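# Move the top stock card onto the waste pile

## Task

Lift the uppermost card from the face-down stock and set it on the neighbouring waste pile in the front row (the row closest to the viewer), so it lies on that pile and nothing else. Nothing else may be disturbed. The cards are stiff plywood tiles. The card must stay put by itself at the end; it does not count if only the robot holds it there. Anything the robot is touching at the end must not sink once released, or the task fails. Nothing may be pushed or dropped off the table.

## Robot and tools

Robot: two six-joint arms, left_arm and right_arm, each with a parallel two-finger gripper. Bases in the scene frame: left_arm at (+0.005, +0.368, 0) with quat_wxyz (+0.999, 0, 0, +0.036); right_arm at (-0.035, -0.323, 0) with quat_wxyz (+1.000, 0, 0, -0.030). The names are labels only, not image sides.

Scene frame: origin on the table top midway between the arms, +z up, +x outward over the table, left_arm on the +y side. All positions are metres, orientations are quaternions written w first (qw, qx, qy, qz). Gripper frame: fingers extend along its +z and close along its y. end_effector_position is the point between the closed finger pads, roughly 2 cm short of the tips; closing pushes the tips about 10 mm further along +z. Reported hand positions may be slightly off, more so at long reach.

A ROW is always 16 numbers: left_arm x, y, z, qw, qx, qy, qz, opening, then right_arm in the same 8-number order. x, y, z and the quaternion are an absolute target pose for that gripper in the scene frame, not an offset. Opening runs from -1 (closed) to +1 (fully open, 0.084 m). Include both arms in every row; to keep an arm still, repeat its last reported pose and desired opening, and resend the same quaternion each time rather than copying a drifted readback.

execute_actions(actions): a list of actions; each action is a list of up to 15 rows, one per control step of 1/30 s; a short table repeats its final row until 15 steps are used. An empty list just reports state and images. Any target more than 0.6 m from the gripper's current position along one of its own axes gets the action rejected for both arms; a malformed call or a failing first action means nothing runs. Each control step clips the commanded pose to within 70 mm and 16 degrees of the measured pose, so large jumps take several actions; after an action the arm coasts only to its last clipped pose. Position wins over orientation when both cannot be met. Joints move at most 3.14 rad/s.

move(target, speed, blocking): target is one 16-number row as above, an absolute pose per arm. The gripper follows a straight line; both arms finish together, in 0.5 to 10 s (cut short at 10 s). speed is m/s, 0.002 to 0.5, default 0.25; turning is capped at twice that in rad/s. Opening is applied at the start. Paths ignore obstacles and the other arm, and the hand can lag, wander or overshoot speed near full stretch. Faster contact and targets set deeper past a surface press harder. The result adds a move: line with the ending (done, off_target, moving, held, fault), limits (paced = pose clipped, held = some steps blocked, after which the arm may jump fast) and each gripper's distance from target. blocking=false returns after 0.5 s while motion continues; use wait or stop before sending anything else.

wait(seconds): 0 to 10, lets the scene run with the last commands held; returns early if a move ends. stop(): brakes a running move (needs stopping distance); fingers keep moving. zoom_image(camera, region): region [x0, y0, x1, y1] in pixels, at most 504 by 504, of cam_high, cam_low, cam_left_wrist or cam_right_wrist (all 504x504). read_manual(section): licence texts only. finished_scene(scene): pass the current scene number once the card sits on the waste pile on its own; it cannot be undone.

Result lines: a state line per arm with pose and linear/angular velocities; Hand target lines show where the controller is steering each gripper; grip_measured is the actual finger opening on the command scale; a pose unreachable line means the clearance check altered or blocked that arm's command; joint torques follow joint order (offset, scaled, noisy, nonzero in free air). Joint ranges (rad): waist -6.283 to 6.283, shoulder -2.304 to 2.304, elbow -4.224 to 0.061, forearm roll -6.283 to 6.283, wrist pitch -2.164 to 2.164, wrist roll -6.283 to 6.283.

Gripping: command an opening well under grip_measured to squeeze; the gap sets force (about 24 N per pad up to roughly 6 cm width). At -1 a part about 0.5 mm thick or more gets full force. Resending grip_measured still presses lightly. Rapid closing can squeeze too hard and spring the fingers. A thin flat card is easiest to pinch from above with the fingers straddling it, or by an edge; descend slowly so you do not shove the stock.

Hazards: load limits (N m) waist 53.4, shoulder 53.4, elbow 44.5, forearm roll 24, wrist pitch 16.9, wrist roll 16.9, including held weight; reaching one triggers a torque fault: the arm backs that joint off, freezes 10 s and skips the rest of the call. Holding loads heats motors; MOTOR HOT appears at 65 °C and at 80 °C the arm is braked (OVER-TEMPERATURE FAULT) until cooled. Keep arms apart, avoid slams, drops, hard pushes and knocking anything off the table. Occasional random tugs on held parts or nudges to loose ones may occur. The simulation keeps running while you compose replies, with the last command held. Release the card and move clear before finishing so it is not resting on or held by the gripper.

Each tool is called after "Emit:" by a JSON object that holds its "fn" and its "kwargs".

## Session

Emit:
{"fn": "execute_actions", "kwargs": {"actions": []}}

Scene clock: 0.00 s.
left_arm: end_effector_position=(+0.8357, +0.0526, +0.1177) grip_measured=+1.00 end_effector_quat_wxyz=(+0.048, +0.560, +0.732, +0.384) end_effector_velocity=(+0.000, +0.000, +0.001) end_effector_angular_velocity=(-0.001, -0.001, +0.000) | right_arm: end_effector_position=(+0.0851, -0.3204, +0.2185) grip_measured=-1.00 end_effector_quat_wxyz=(+0.087, +0.899, +0.418, -0.099) end_effector_velocity=(+0.001, -0.000, +0.000) end_effector_angular_velocity=(-0.000, -0.003, +0.002)
Joint positions: left_arm=[-0.628 -1.546 -2.589  0.925 -1.06  -2.876  0.084] | right_arm=[ 0.459  0.655 -0.072 -0.226 -0.932 -0.318  0.   ]
Joint velocities: left_arm=[ 0.     0.002  0.001 -0.     0.001 -0.    -0.   ] | right_arm=[ 0.     0.    -0.    -0.003  0.002  0.001 -0.   ]
Joint torques (N m, as the arm reports them, + toward a larger angle): no reading
Hand target (left_arm): +0.836, +0.053, +0.118; +0.048, +0.560, +0.732, +0.384
Hand target (right_arm): +0.085, -0.320, +0.218; +0.087, +0.899, +0.418, -0.099

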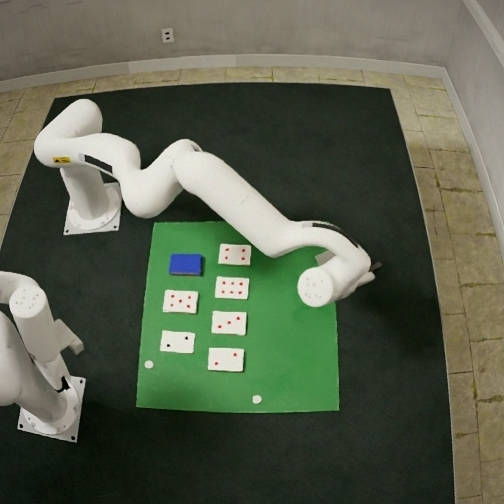

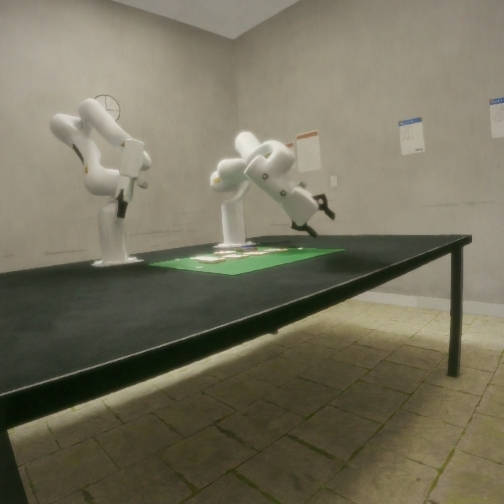

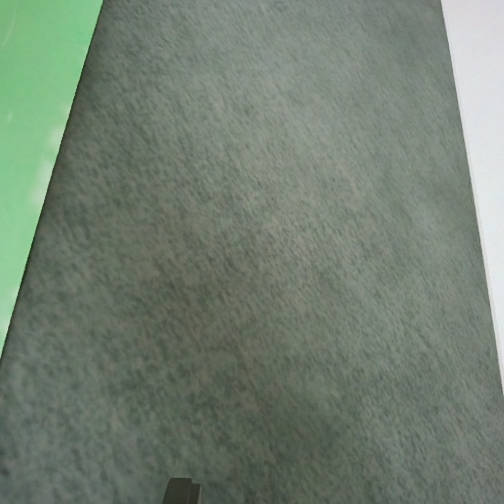

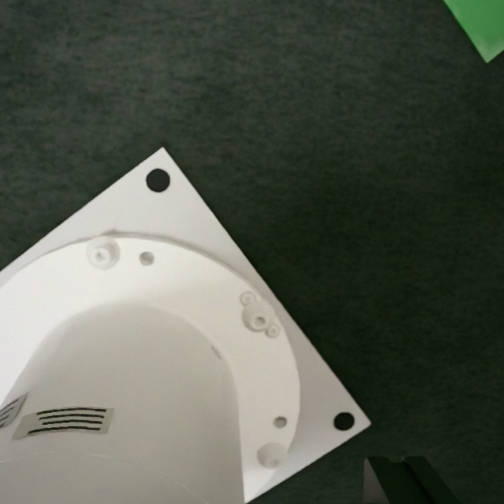

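Emit:
{"fn": "zoom_image", "kwargs": {"camera": "cam_high", "region": [120, 210, 360, 420]}}

Emit:
{"fn": "zoom_image", "kwargs": {"camera": "cam_low", "region": [140, 220, 360, 290]}}

Region (120, 210, 360, 420) of cam_high's 504x504 image, scaled by 2.100, with more detail than that image has; it fills the top 441 rows of this view, and the rest is white.

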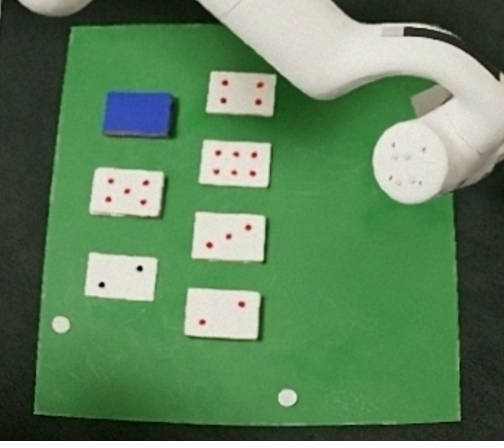

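Region (140, 220, 360, 290) of cam_low's 504x504 image, scaled by 2.291, with more detail than that image has; it fills the top 160 rows of this view, and the rest is white.

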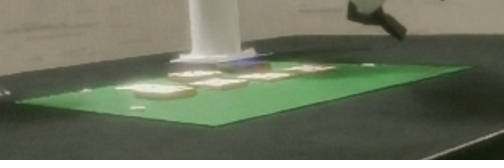

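Emit:
{"fn": "move", "kwargs": {"target": [0.40,0.21,0.30,0,0,1,0,1, 0.0851,-0.3204,0.2185,0.087,0.899,0.418,-0.099,-1], "speed": 0.35}}

Scene clock: 4.60 s.
left_arm: end_effector_position=(+0.4005, +0.2088, +0.2997) grip_measured=+1.00 end_effector_quat_wxyz=(+0.001, +0.000, +1.000, +0.000) end_effector_velocity=(-0.000, +0.000, +0.001) end_effector_angular_velocity=(-0.003, -0.001, +0.003) | right_arm: end_effector_position=(+0.0851, -0.3204, +0.2185) grip_measured=-1.00 end_effector_quat_wxyz=(+0.087, +0.899, +0.418, -0.099) end_effector_velocity=(+0.001, -0.000, +0.000) end_effector_angular_velocity=(-0.000, -0.002, -0.000)
Joint positions: left_arm=[-0.455 -0.066 -0.817  0.001 -0.75  -3.523  0.084] | right_arm=[ 0.458  0.654 -0.072 -0.226 -0.932 -0.319  0.   ]
Joint velocities: left_arm=[ 0.002  0.003  0.001 -0.003  0.001  0.002 -0.   ] | right_arm=[-0.     0.001 -0.001 -0.001  0.     0.001  0.   ]
Joint torques (N m, as the arm reports them, + toward a larger angle): left_arm=[ -0.11  29.29 -16.58   2.36  -0.51  -0.6 ] | right_arm=[  2.1   -1.76 -32.33   0.52  -0.09  -0.5 ]
Hand target (left_arm): +0.400, +0.209, +0.300; +0.001, +0.000, +1.000, -0.000
Hand target (right_arm): +0.085, -0.320, +0.218; +0.087, +0.899, +0.418, -0.099
Off the commanded pose (left_arm): 0.001 m, 0 deg.
Off the commanded pose (right_arm): 0.000 m, 0 deg.
move: done

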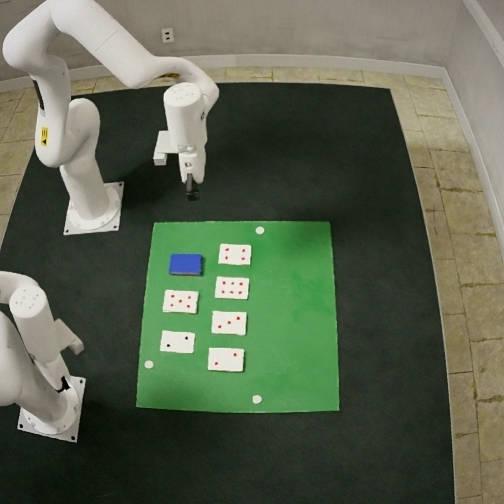

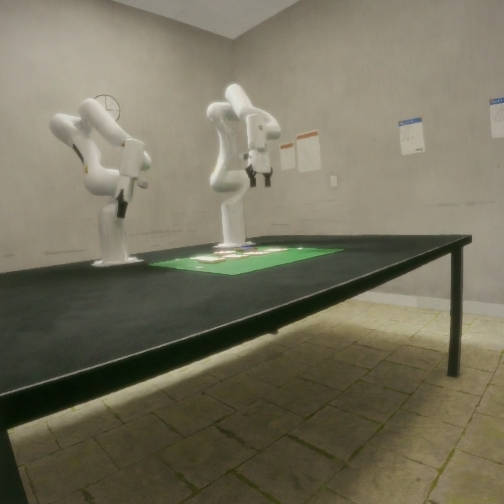

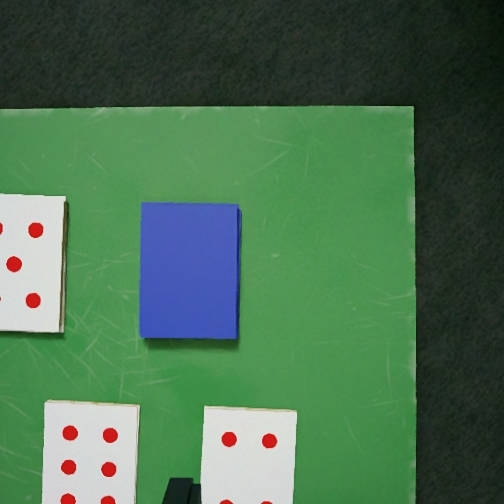

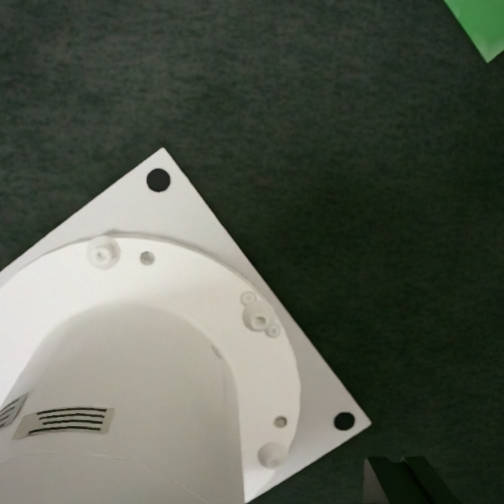

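Emit:
{"fn": "zoom_image", "kwargs": {"camera": "cam_low", "region": [200, 235, 290, 270]}}

Emit:
{"fn": "zoom_image", "kwargs": {"camera": "cam_left_wrist", "region": [0, 170, 280, 370]}}

Emit:
{"fn": "zoom_image", "kwargs": {"camera": "cam_high", "region": [150, 240, 230, 320]}}

Region (200, 235, 290, 270) of cam_low's 504x504 image, scaled by 5.600, with more detail than that image has.

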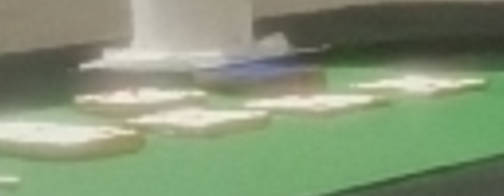

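Region (0, 170, 280, 370) of cam_left_wrist's 504x504 image, scaled by 1.800, with more detail than that image has; it fills the top 360 rows of this view, and the rest is white.

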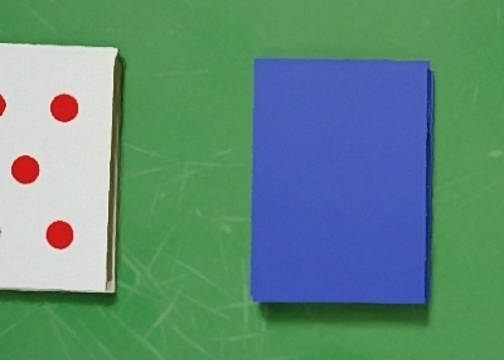

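Region (150, 240, 230, 320) of cam_high's 504x504 image, scaled by 6.300, with more detail than that image has.

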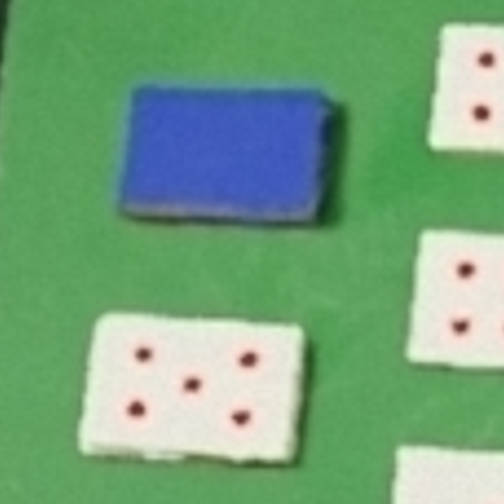

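Emit:
{"fn": "move", "kwargs": {"target": [0.53,0.166,0.075,-0.3827,0,0.9239,0,1, 0.0851,-0.3204,0.2185,0.087,0.899,0.418,-0.099,-1], "speed": 0.3}}

Scene clock: 8.50 s.
left_arm: end_effector_position=(+0.5303, +0.1662, +0.0749) grip_measured=+1.00 end_effector_quat_wxyz=(-0.382, -0.000, +0.924, -0.001) end_effector_velocity=(-0.000, +0.001, -0.003) end_effector_angular_velocity=(+0.003, +0.012, +0.000) | right_arm: end_effector_position=(+0.0851, -0.3204, +0.2185) grip_measured=-1.00 end_effector_quat_wxyz=(+0.087, +0.899, +0.418, -0.099) end_effector_velocity=(+0.000, -0.000, +0.000) end_effector_angular_velocity=(-0.000, -0.001, +0.001)
Joint positions: left_arm=[-0.353 -1.179 -1.785 -0.202 -1.374 -3.302  0.084] | right_arm=[ 0.458  0.654 -0.072 -0.226 -0.932 -0.319  0.   ]
Joint velocities: left_arm=[ 0.001 -0.012 -0.01   0.    -0.01  -0.001 -0.   ] | right_arm=[ 0.     0.001  0.    -0.001  0.    -0.     0.   ]
Joint torques (N m, as the arm reports them, + toward a larger angle): left_arm=[ -0.08  66.67 -14.1    0.66  -1.84  -0.41] | right_arm=[  4.5   -4.85 -31.79   0.41  -0.12  -0.33]
Hand target (left_arm): +0.530, +0.166, +0.074; -0.383, -0.000, +0.924, -0.001
Hand target (right_arm): +0.085, -0.320, +0.219; +0.087, +0.899, +0.418, -0.099
Off the commanded pose (left_arm): 0.000 m, 0 deg.
Off the commanded pose (right_arm): 0.000 m, 0 deg.
move: done

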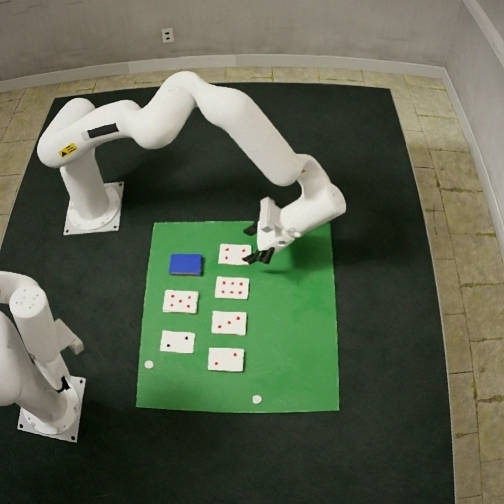

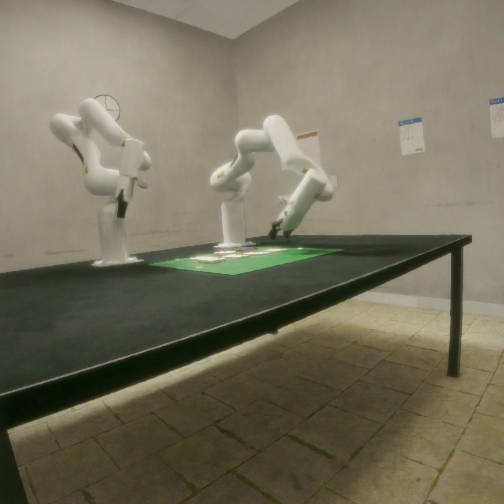

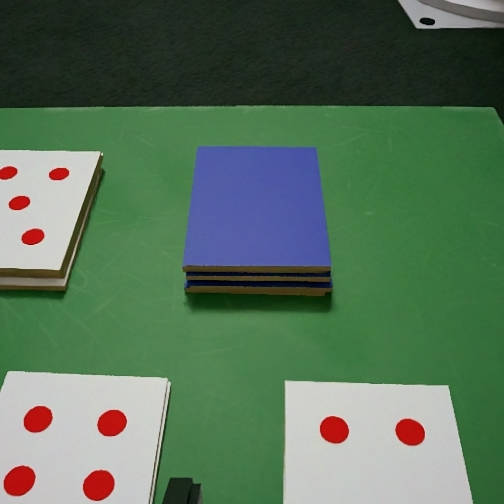

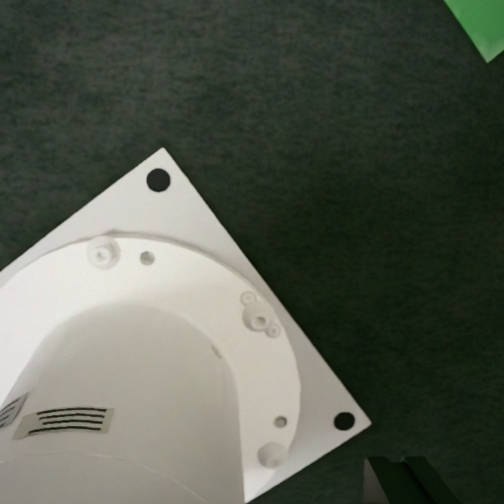

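Emit:
{"fn": "zoom_image", "kwargs": {"camera": "cam_left_wrist", "region": [170, 240, 350, 320]}}

Region (170, 240, 350, 320) of cam_left_wrist's 504x504 image, scaled by 2.800, with more detail than that image has.

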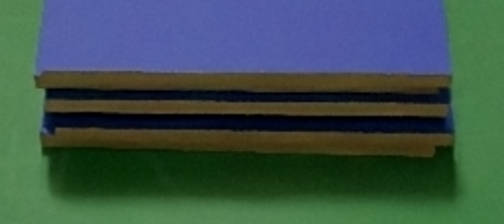

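Emit:
{"fn": "move", "kwargs": {"target": [0.338,0.116,0.06,0,0,1,0,0.714, 0.0851,-0.3204,0.2185,0.087,0.899,0.418,-0.099,-1], "speed": 0.25}}

Emit:
{"fn": "move", "kwargs": {"target": [0.338,0.116,0.036,0,0,1,0,0.714, 0.0851,-0.3204,0.2185,0.087,0.899,0.418,-0.099,-1], "speed": 0.04}}

Scene clock: 12.43 s.
left_arm: end_effector_position=(+0.3385, +0.1151, +0.0599) grip_measured=+0.71 end_effector_quat_wxyz=(-0.001, +0.000, +1.000, -0.001) end_effector_velocity=(-0.001, -0.000, -0.000) end_effector_angular_velocity=(+0.018, -0.009, +0.002) | right_arm: end_effector_position=(+0.0851, -0.3204, +0.2185) grip_measured=-1.00 end_effector_quat_wxyz=(+0.087, +0.899, +0.418, -0.099) end_effector_velocity=(-0.000, -0.000, +0.000) end_effector_angular_velocity=(-0.001, +0.000, -0.002)
Joint positions: left_arm=[-0.719 -0.536 -0.705 -0.011 -0.169 -3.777  0.073] | right_arm=[ 0.458  0.654 -0.072 -0.226 -0.932 -0.319  0.   ]
Joint velocities: left_arm=[-0.013 -0.002 -0.001  0.118 -0.003 -0.131 -0.   ] | right_arm=[-0.001  0.002 -0.    -0.    -0.003  0.001  0.   ]
Joint torques (N m, as the arm reports them, + toward a larger angle): left_arm=[  0.    41.42 -10.67   0.45  -0.7   -0.37] | right_arm=[  2.34  -1.42 -32.78   1.05  -0.19  -0.4 ]
Hand target (left_arm): +0.338, +0.115, +0.060; -0.000, +0.000, +1.000, +0.000
Hand target (right_arm): +0.085, -0.320, +0.218; +0.087, +0.899, +0.418, -0.099
Off the commanded pose (left_arm): 0.001 m, 0 deg.
Off the commanded pose (right_arm): 0.000 m, 0 deg.
move: done

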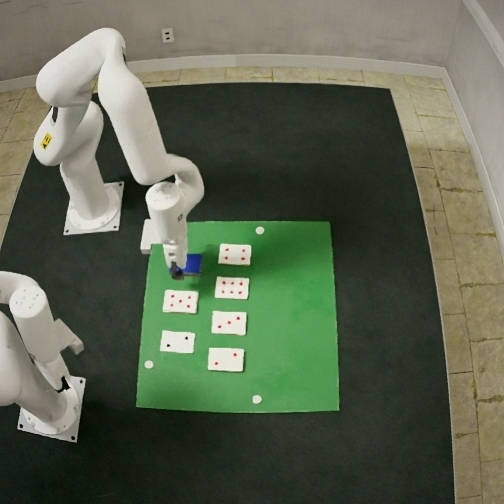

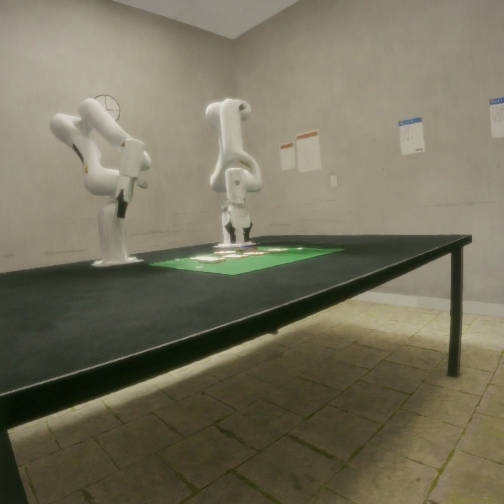

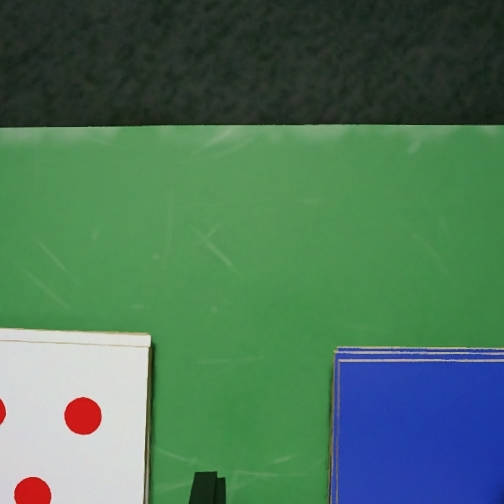

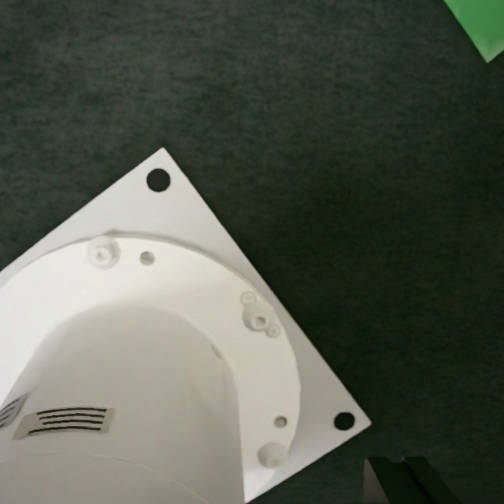

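Scene clock: 13.37 s.
left_arm: end_effector_position=(+0.3381, +0.1160, +0.0360) grip_measured=+0.71 end_effector_quat_wxyz=(+0.000, -0.000, +1.000, -0.000) end_effector_velocity=(-0.000, -0.000, -0.001) end_effector_angular_velocity=(+0.001, -0.000, -0.001) | right_arm: end_effector_position=(+0.0851, -0.3204, +0.2185) grip_measured=-1.00 end_effector_quat_wxyz=(+0.087, +0.899, +0.418, -0.099) end_effector_velocity=(-0.001, -0.000, -0.000) end_effector_angular_velocity=(-0.002, +0.003, +0.000)
Joint positions: left_arm=[-0.719 -0.598 -0.713  0.    -0.115 -3.789  0.073] | right_arm=[ 0.458  0.654 -0.072 -0.226 -0.932 -0.319  0.   ]
Joint velocities: left_arm=[-0.    -0.003 -0.001  0.005  0.002 -0.004  0.   ] | right_arm=[ 0.    -0.002  0.    -0.001 -0.002  0.001  0.   ]
Joint torques (N m, as the arm reports them, + toward a larger angle): left_arm=[-0.65 41.98 -9.99  1.12 -0.6  -0.38] | right_arm=[  7.23  -5.17 -31.37   1.26  -0.21  -0.35]
Hand target (left_arm): +0.338, +0.116, +0.036; +0.000, -0.000, +1.000, +0.000
Hand target (right_arm): +0.085, -0.320, +0.218; +0.087, +0.899, +0.418, -0.099
Off the commanded pose (left_arm): 0.000 m, 0 deg.
Off the commanded pose (right_arm): 0.000 m, 0 deg.
move: done

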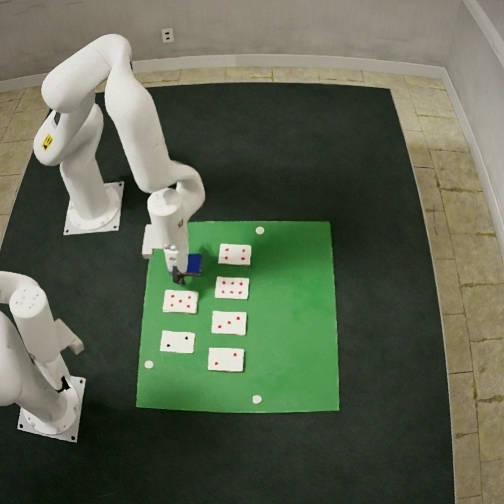

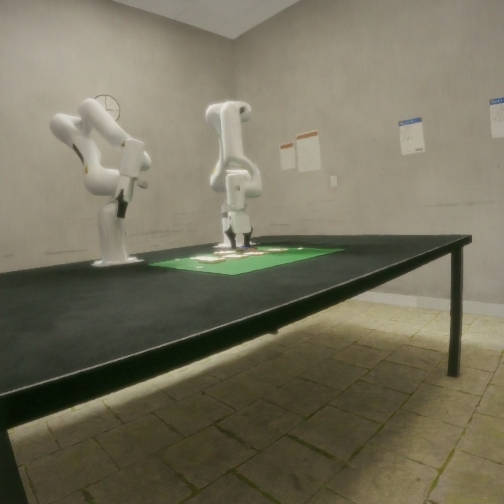

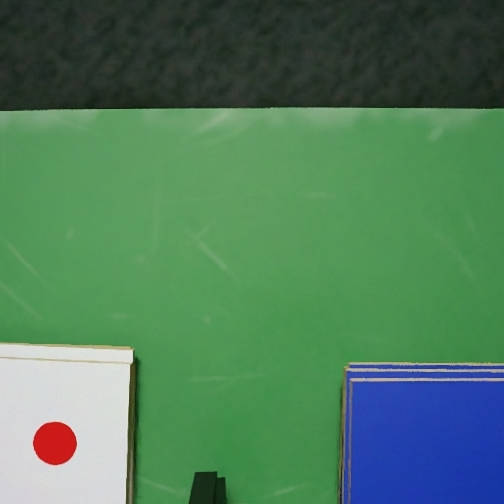

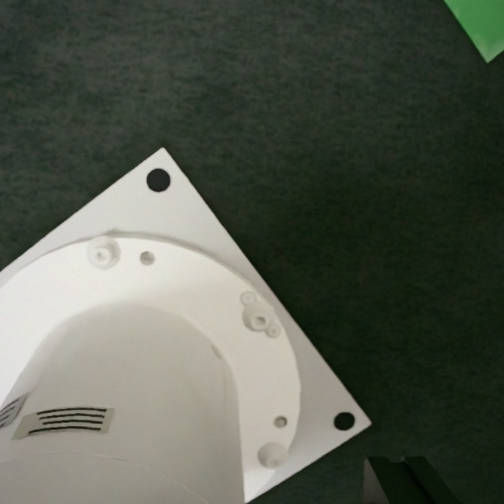

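Emit:
{"fn": "zoom_image", "kwargs": {"camera": "cam_left_wrist", "region": [300, 340, 504, 504]}}

Emit:
{"fn": "move", "kwargs": {"target": [0.338,0.116,0.032,0,0,1,0,0.714, 0.0851,-0.3204,0.2185,0.087,0.899,0.418,-0.099,-1], "speed": 0.008}}

Region (300, 340, 504, 504) of cam_left_wrist's 504x504 image, scaled by 2.471, with more detail than that image has; it fills the top 405 rows of this view, and the rest is white.

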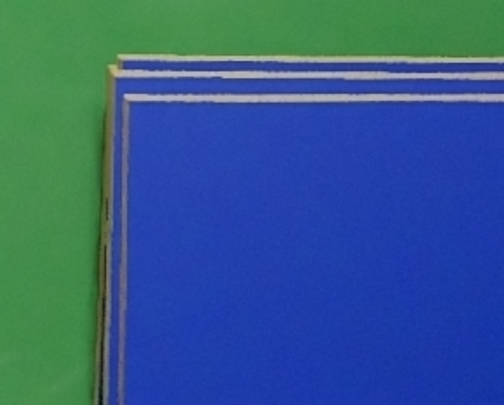

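Scene clock: 14.30 s.
left_arm: end_effector_position=(+0.3382, +0.1158, +0.0330) grip_measured=+0.73 end_effector_quat_wxyz=(-0.000, -0.000, +1.000, +0.000) end_effector_velocity=(+0.000, -0.000, -0.002) end_effector_angular_velocity=(-0.002, -0.002, -0.001) | right_arm: end_effector_position=(+0.0851, -0.3204, +0.2185) grip_measured=-1.00 end_effector_quat_wxyz=(+0.087, +0.899, +0.418, -0.099) end_effector_velocity=(-0.000, -0.000, -0.000) end_effector_angular_velocity=(-0.002, +0.001, +0.001)
Joint positions: left_arm=[-0.72  -0.606 -0.716  0.    -0.111 -3.789  0.074] | right_arm=[ 0.458  0.654 -0.072 -0.226 -0.932 -0.319  0.   ]
Joint velocities: left_arm=[-0.    -0.005 -0.001  0.001  0.007  0.001  0.001] | right_arm=[-0.    -0.001  0.    -0.002 -0.001  0.001  0.   ]
Joint torques (N m, as the arm reports them, + toward a larger angle): left_arm=[ 0.76 11.93 -5.79  2.11  4.02  0.17] | right_arm=[  3.72  -4.84 -32.62   0.45  -0.27  -0.41]
Hand target (left_arm): +0.338, +0.116, +0.032; +0.000, -0.000, +1.000, +0.000
Hand target (right_arm): +0.085, -0.320, +0.218; +0.087, +0.899, +0.418, -0.099
Off the commanded pose (left_arm): 0.001 m, 0 deg.
Off the commanded pose (right_arm): 0.000 m, 0 deg.
move: done

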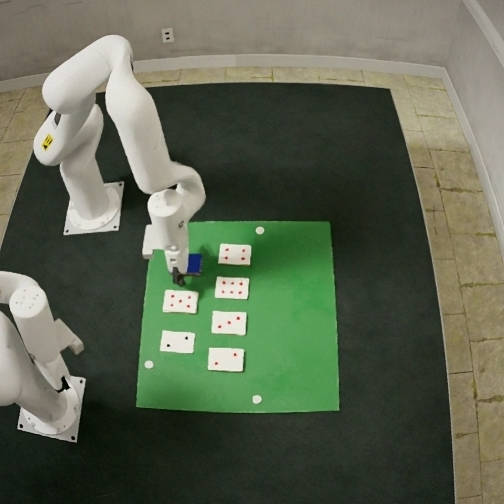

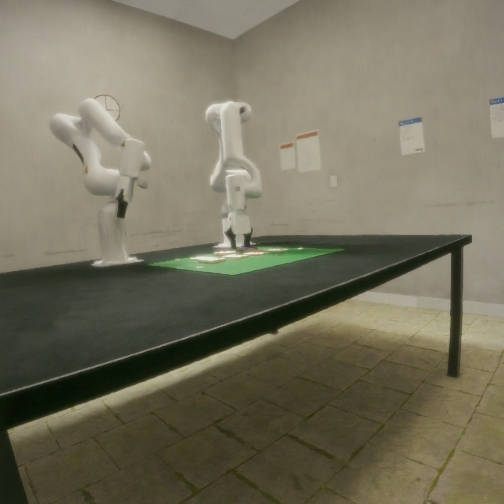

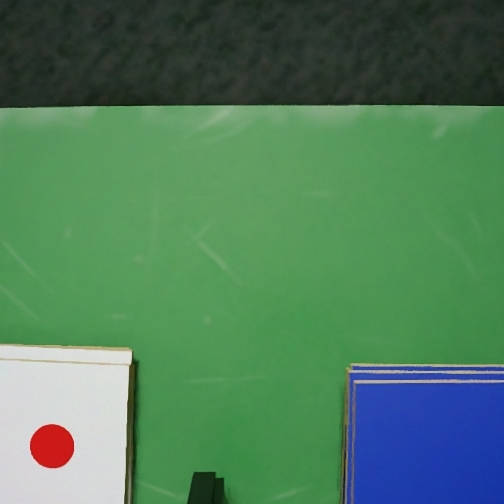

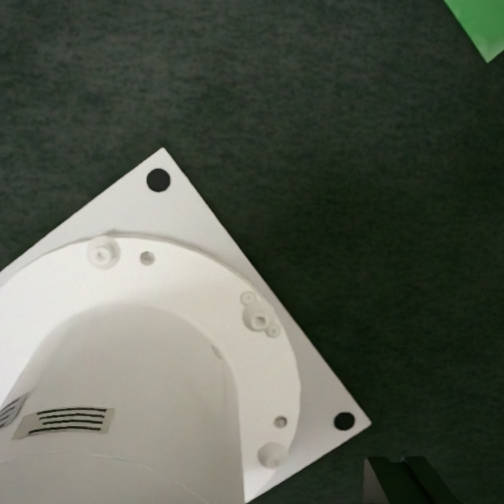

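Emit:
{"fn": "move", "kwargs": {"target": [0.338,0.116,0.0345,0,0,1,0,0.714, 0.0851,-0.3204,0.2185,0.087,0.899,0.418,-0.099,-1], "speed": 0.005}}

Scene clock: 15.30 s.
left_arm: end_effector_position=(+0.3380, +0.1160, +0.0340) grip_measured=+0.71 end_effector_quat_wxyz=(+0.000, +0.000, +1.000, -0.000) end_effector_velocity=(-0.000, -0.000, +0.002) end_effector_angular_velocity=(+0.001, +0.002, +0.000) | right_arm: end_effector_position=(+0.0851, -0.3204, +0.2185) grip_measured=-1.00 end_effector_quat_wxyz=(+0.087, +0.899, +0.418, -0.099) end_effector_velocity=(-0.000, -0.000, -0.000) end_effector_angular_velocity=(-0.000, +0.000, -0.001)
Joint positions: left_arm=[-0.719 -0.603 -0.713  0.    -0.11  -3.788  0.073] | right_arm=[ 0.458  0.654 -0.072 -0.226 -0.932 -0.319  0.   ]
Joint velocities: left_arm=[-0.     0.004  0.    -0.001 -0.006  0.    -0.001] | right_arm=[-0.     0.001  0.001  0.    -0.001  0.     0.   ]
Joint torques (N m, as the arm reports them, + toward a larger angle): left_arm=[ 0.9  36.49 -9.33  1.51  0.4  -0.25] | right_arm=[  3.3   -2.6  -32.86   0.78   0.06  -0.05]
Hand target (left_arm): +0.338, +0.116, +0.035; +0.000, +0.000, +1.000, -0.000
Hand target (right_arm): +0.085, -0.320, +0.218; +0.087, +0.899, +0.418, -0.099
Off the commanded pose (left_arm): 0.001 m, 0 deg.
Off the commanded pose (right_arm): 0.000 m, 0 deg.
move: done

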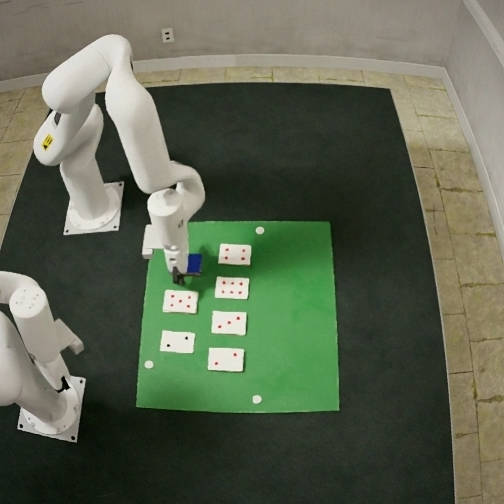

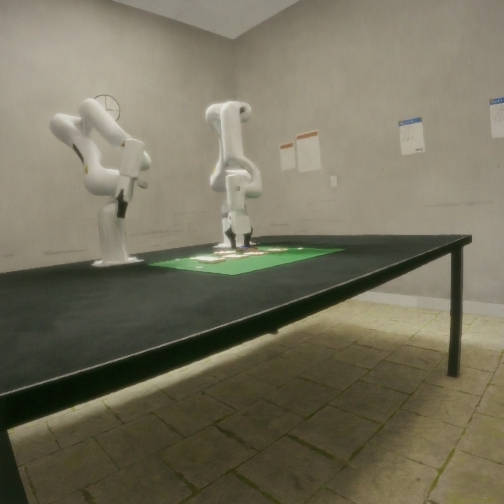

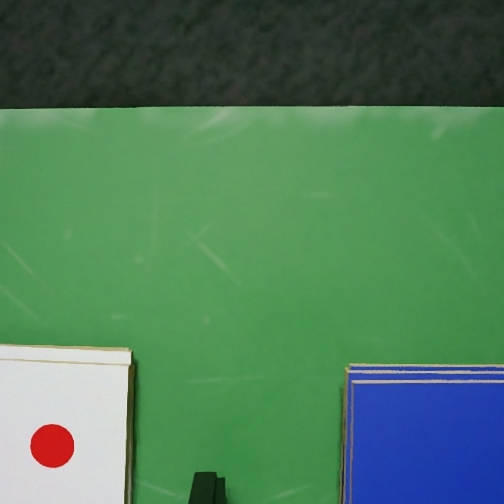

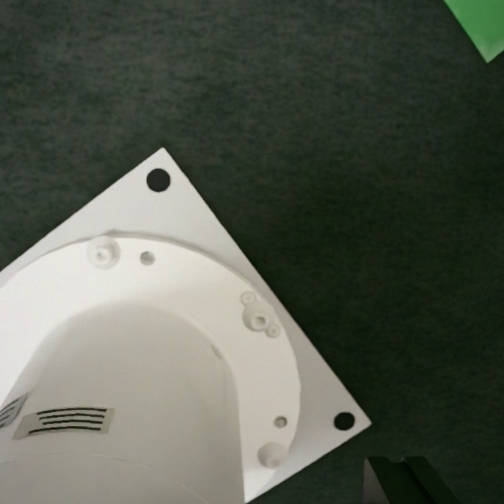

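Emit:
{"fn": "execute_actions", "kwargs": {"actions": [[[0.338,0.116,0.040,0,0,1,0,0.714, 0.0851,-0.3204,0.2185,0.087,0.899,0.418,-0.099,-1]],[[0.343,0.156,0.040,0,0,1,0,0.714, 0.0851,-0.3204,0.2185,0.087,0.899,0.418,-0.099,-1]],[[0.343,0.156,0.0365,0,0,1,0,0.714, 0.0851,-0.3204,0.2185,0.087,0.899,0.418,-0.099,-1]]]}}

Emit:
{"fn": "move", "kwargs": {"target": [0.343,0.156,0.0345,0,0,1,0,0.714, 0.0851,-0.3204,0.2185,0.087,0.899,0.418,-0.099,-1], "speed": 0.005}}

Scene clock: 18.33 s.
left_arm: end_effector_position=(+0.3430, +0.1560, +0.0365) grip_measured=+0.71 end_effector_quat_wxyz=(+0.000, +0.000, +1.000, +0.000) end_effector_velocity=(+0.000, +0.000, +0.000) end_effector_angular_velocity=(-0.001, -0.000, +0.000) | right_arm: end_effector_position=(+0.0851, -0.3204, +0.2185) grip_measured=-1.00 end_effector_quat_wxyz=(+0.087, +0.899, +0.418, -0.099) end_effector_velocity=(+0.000, +0.000, +0.000) end_effector_angular_velocity=(+0.002, -0.001, +0.000)
Joint positions: left_arm=[-0.632 -0.572 -0.662  0.001 -0.09  -3.702  0.073] | right_arm=[ 0.458  0.654 -0.072 -0.226 -0.932 -0.319  0.   ]
Joint velocities: left_arm=[ 0.001  0.     0.    -0.005 -0.     0.005  0.   ] | right_arm=[-0.     0.    -0.001  0.001  0.001 -0.001  0.   ]
Joint torques (N m, as the arm reports them, + toward a larger angle): left_arm=[-0.15 41.37 -9.07  0.87 -0.49 -0.67] | right_arm=[  0.98  -4.78 -33.02   0.42  -0.08  -0.23]
Hand target (left_arm): +0.343, +0.156, +0.036; +0.000, -0.000, +1.000, +0.000
Hand target (right_arm): +0.085, -0.320, +0.218; +0.087, +0.899, +0.418, -0.099
Off the commanded pose (left_arm): 0.000 m, 0 deg.
Off the commanded pose (right_arm): 0.000 m, 0 deg.

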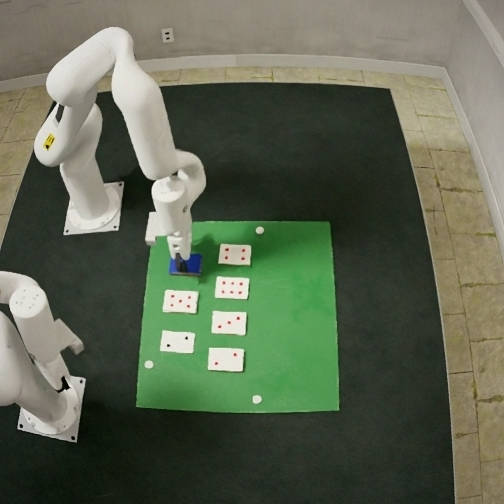

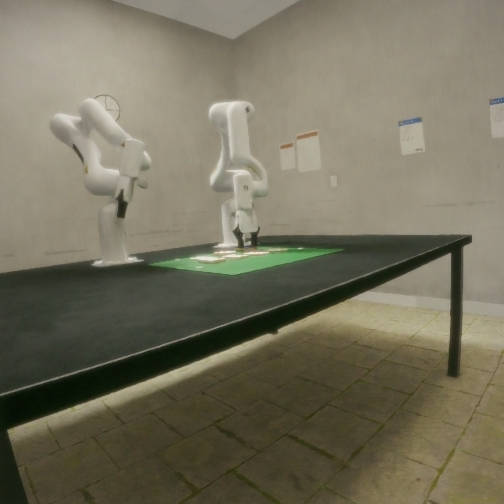

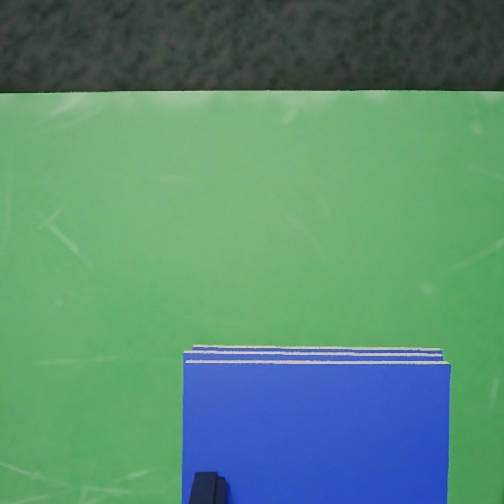

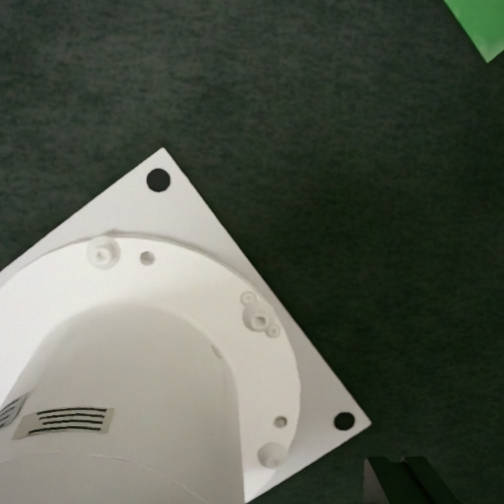

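Scene clock: 19.03 s.
left_arm: end_effector_position=(+0.3430, +0.1560, +0.0345) grip_measured=+0.71 end_effector_quat_wxyz=(+0.000, -0.000, +1.000, +0.000) end_effector_velocity=(-0.000, +0.000, -0.001) end_effector_angular_velocity=(+0.001, +0.001, +0.001) | right_arm: end_effector_position=(+0.0851, -0.3204, +0.2185) grip_measured=-1.00 end_effector_quat_wxyz=(+0.087, +0.899, +0.418, -0.099) end_effector_velocity=(-0.000, -0.000, +0.000) end_effector_angular_velocity=(-0.000, +0.000, -0.002)
Joint positions: left_arm=[-0.632 -0.578 -0.663  0.    -0.085 -3.701  0.073] | right_arm=[ 0.458  0.654 -0.072 -0.226 -0.932 -0.319  0.   ]
Joint velocities: left_arm=[ 0.001 -0.002 -0.001 -0.    -0.001  0.001  0.   ] | right_arm=[-0.     0.    -0.001  0.    -0.002  0.001  0.   ]
Joint torques (N m, as the arm reports them, + toward a larger angle): left_arm=[  0.69  38.95 -10.22   1.05  -0.46  -0.41] | right_arm=[  4.23  -3.27 -33.18   0.79  -0.18  -0.14]
Hand target (left_arm): +0.343, +0.156, +0.034; +0.000, -0.000, +1.000, +0.000
Hand target (right_arm): +0.085, -0.320, +0.219; +0.087, +0.899, +0.418, -0.099
Off the commanded pose (left_arm): 0.000 m, 0 deg.
Off the commanded pose (right_arm): 0.000 m, 0 deg.
move: done

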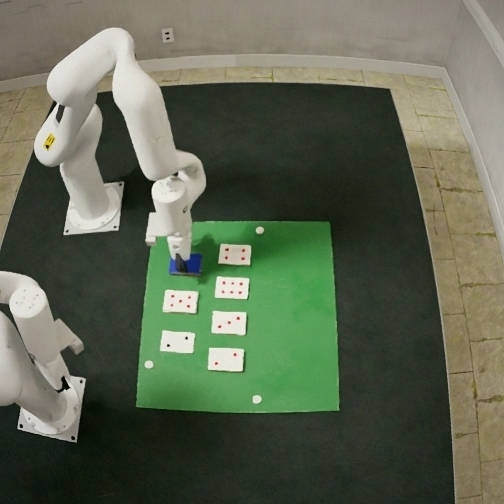

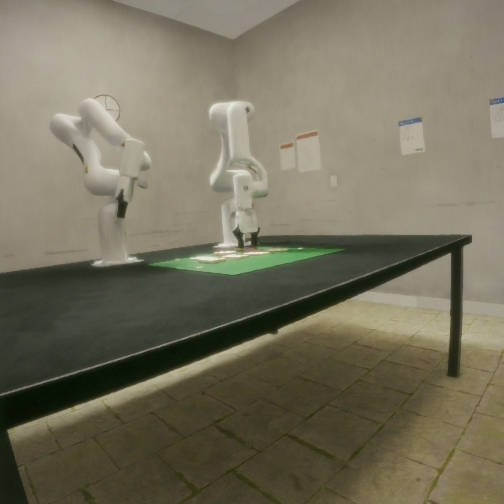

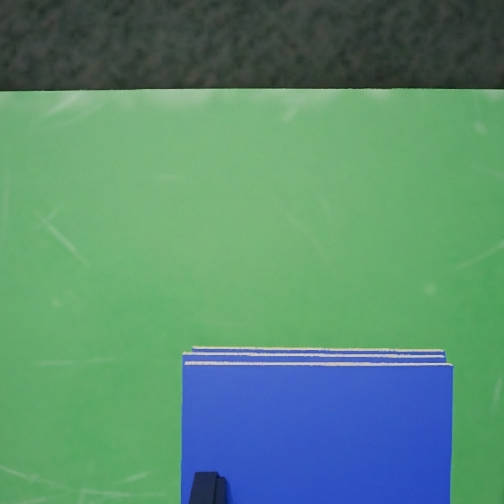

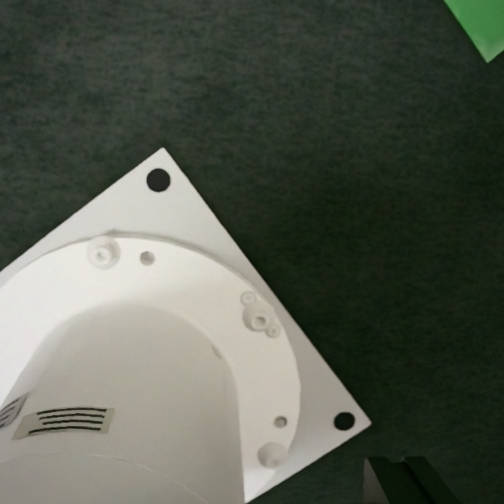

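Emit:
{"fn": "move", "kwargs": {"target": [0.343,0.156,0.0335,0,0,1,0,0.714, 0.0851,-0.3204,0.2185,0.087,0.899,0.418,-0.099,-1], "speed": 0.003}}

Scene clock: 20.40 s.
left_arm: end_effector_position=(+0.3431, +0.1559, +0.0337) grip_measured=+0.72 end_effector_quat_wxyz=(+0.000, +0.000, +1.000, -0.000) end_effector_velocity=(+0.000, -0.000, -0.000) end_effector_angular_velocity=(-0.001, -0.001, +0.001) | right_arm: end_effector_position=(+0.0851, -0.3204, +0.2185) grip_measured=-1.00 end_effector_quat_wxyz=(+0.087, +0.899, +0.418, -0.099) end_effector_velocity=(-0.000, +0.000, -0.000) end_effector_angular_velocity=(+0.000, +0.000, +0.000)
Joint positions: left_arm=[-0.632 -0.58  -0.664  0.    -0.084 -3.701  0.073] | right_arm=[ 0.458  0.654 -0.072 -0.226 -0.932 -0.319  0.   ]
Joint velocities: left_arm=[-0.001 -0.002 -0.001 -0.001  0.002 -0.     0.   ] | right_arm=[ 0.    -0.    -0.     0.001  0.    -0.     0.   ]
Joint torques (N m, as the arm reports them, + toward a larger angle): left_arm=[ 0.63 29.49 -8.05  1.5   0.47 -0.82] | right_arm=[  2.36  -0.87 -33.72   0.76  -0.08  -0.24]
Hand target (left_arm): +0.343, +0.156, +0.033; -0.000, +0.000, +1.000, +0.000
Hand target (right_arm): +0.085, -0.320, +0.219; +0.087, +0.899, +0.418, -0.099
Off the commanded pose (left_arm): 0.000 m, 0 deg.
Off the commanded pose (right_arm): 0.000 m, 0 deg.
move: done

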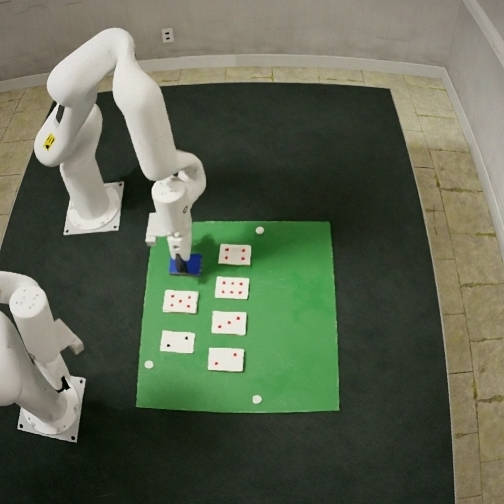

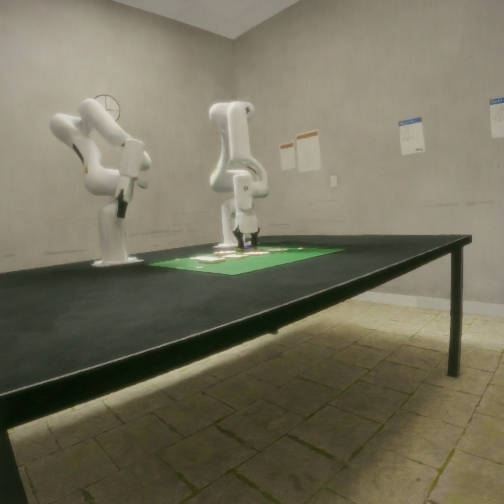

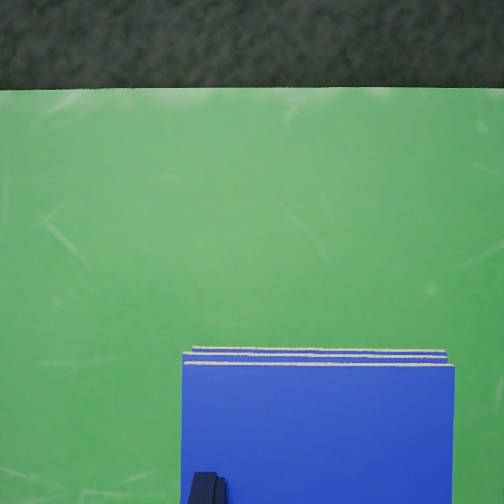

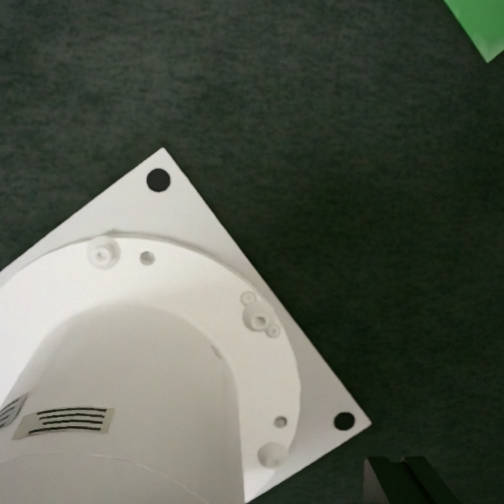

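Emit:
{"fn": "zoom_image", "kwargs": {"camera": "cam_left_wrist", "region": [170, 330, 290, 400]}}

Emit:
{"fn": "zoom_image", "kwargs": {"camera": "cam_left_wrist", "region": [380, 330, 500, 504]}}

Region (170, 330, 290, 400) of cam_left_wrist's 504x504 image, scaled by 4.200, with more detail than that image has; it fills the top 294 rows of this view, and the rest is white.

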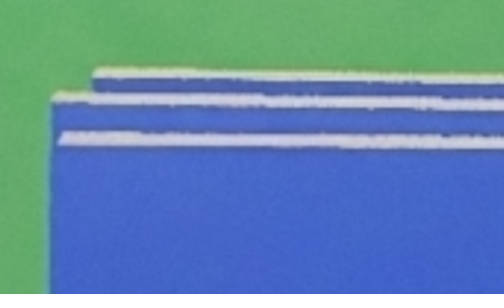

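Region (380, 330, 500, 504) of cam_left_wrist's 504x504 image, scaled by 2.897, with more detail than that image has; it fills the left 348 columns of this view, and the rest is white.

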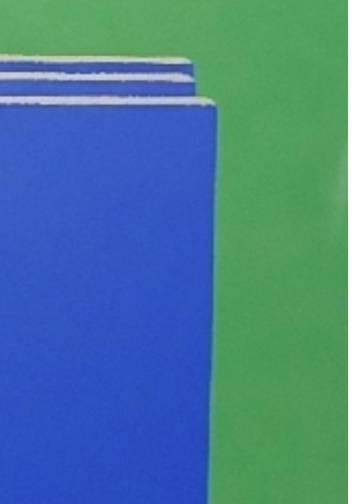

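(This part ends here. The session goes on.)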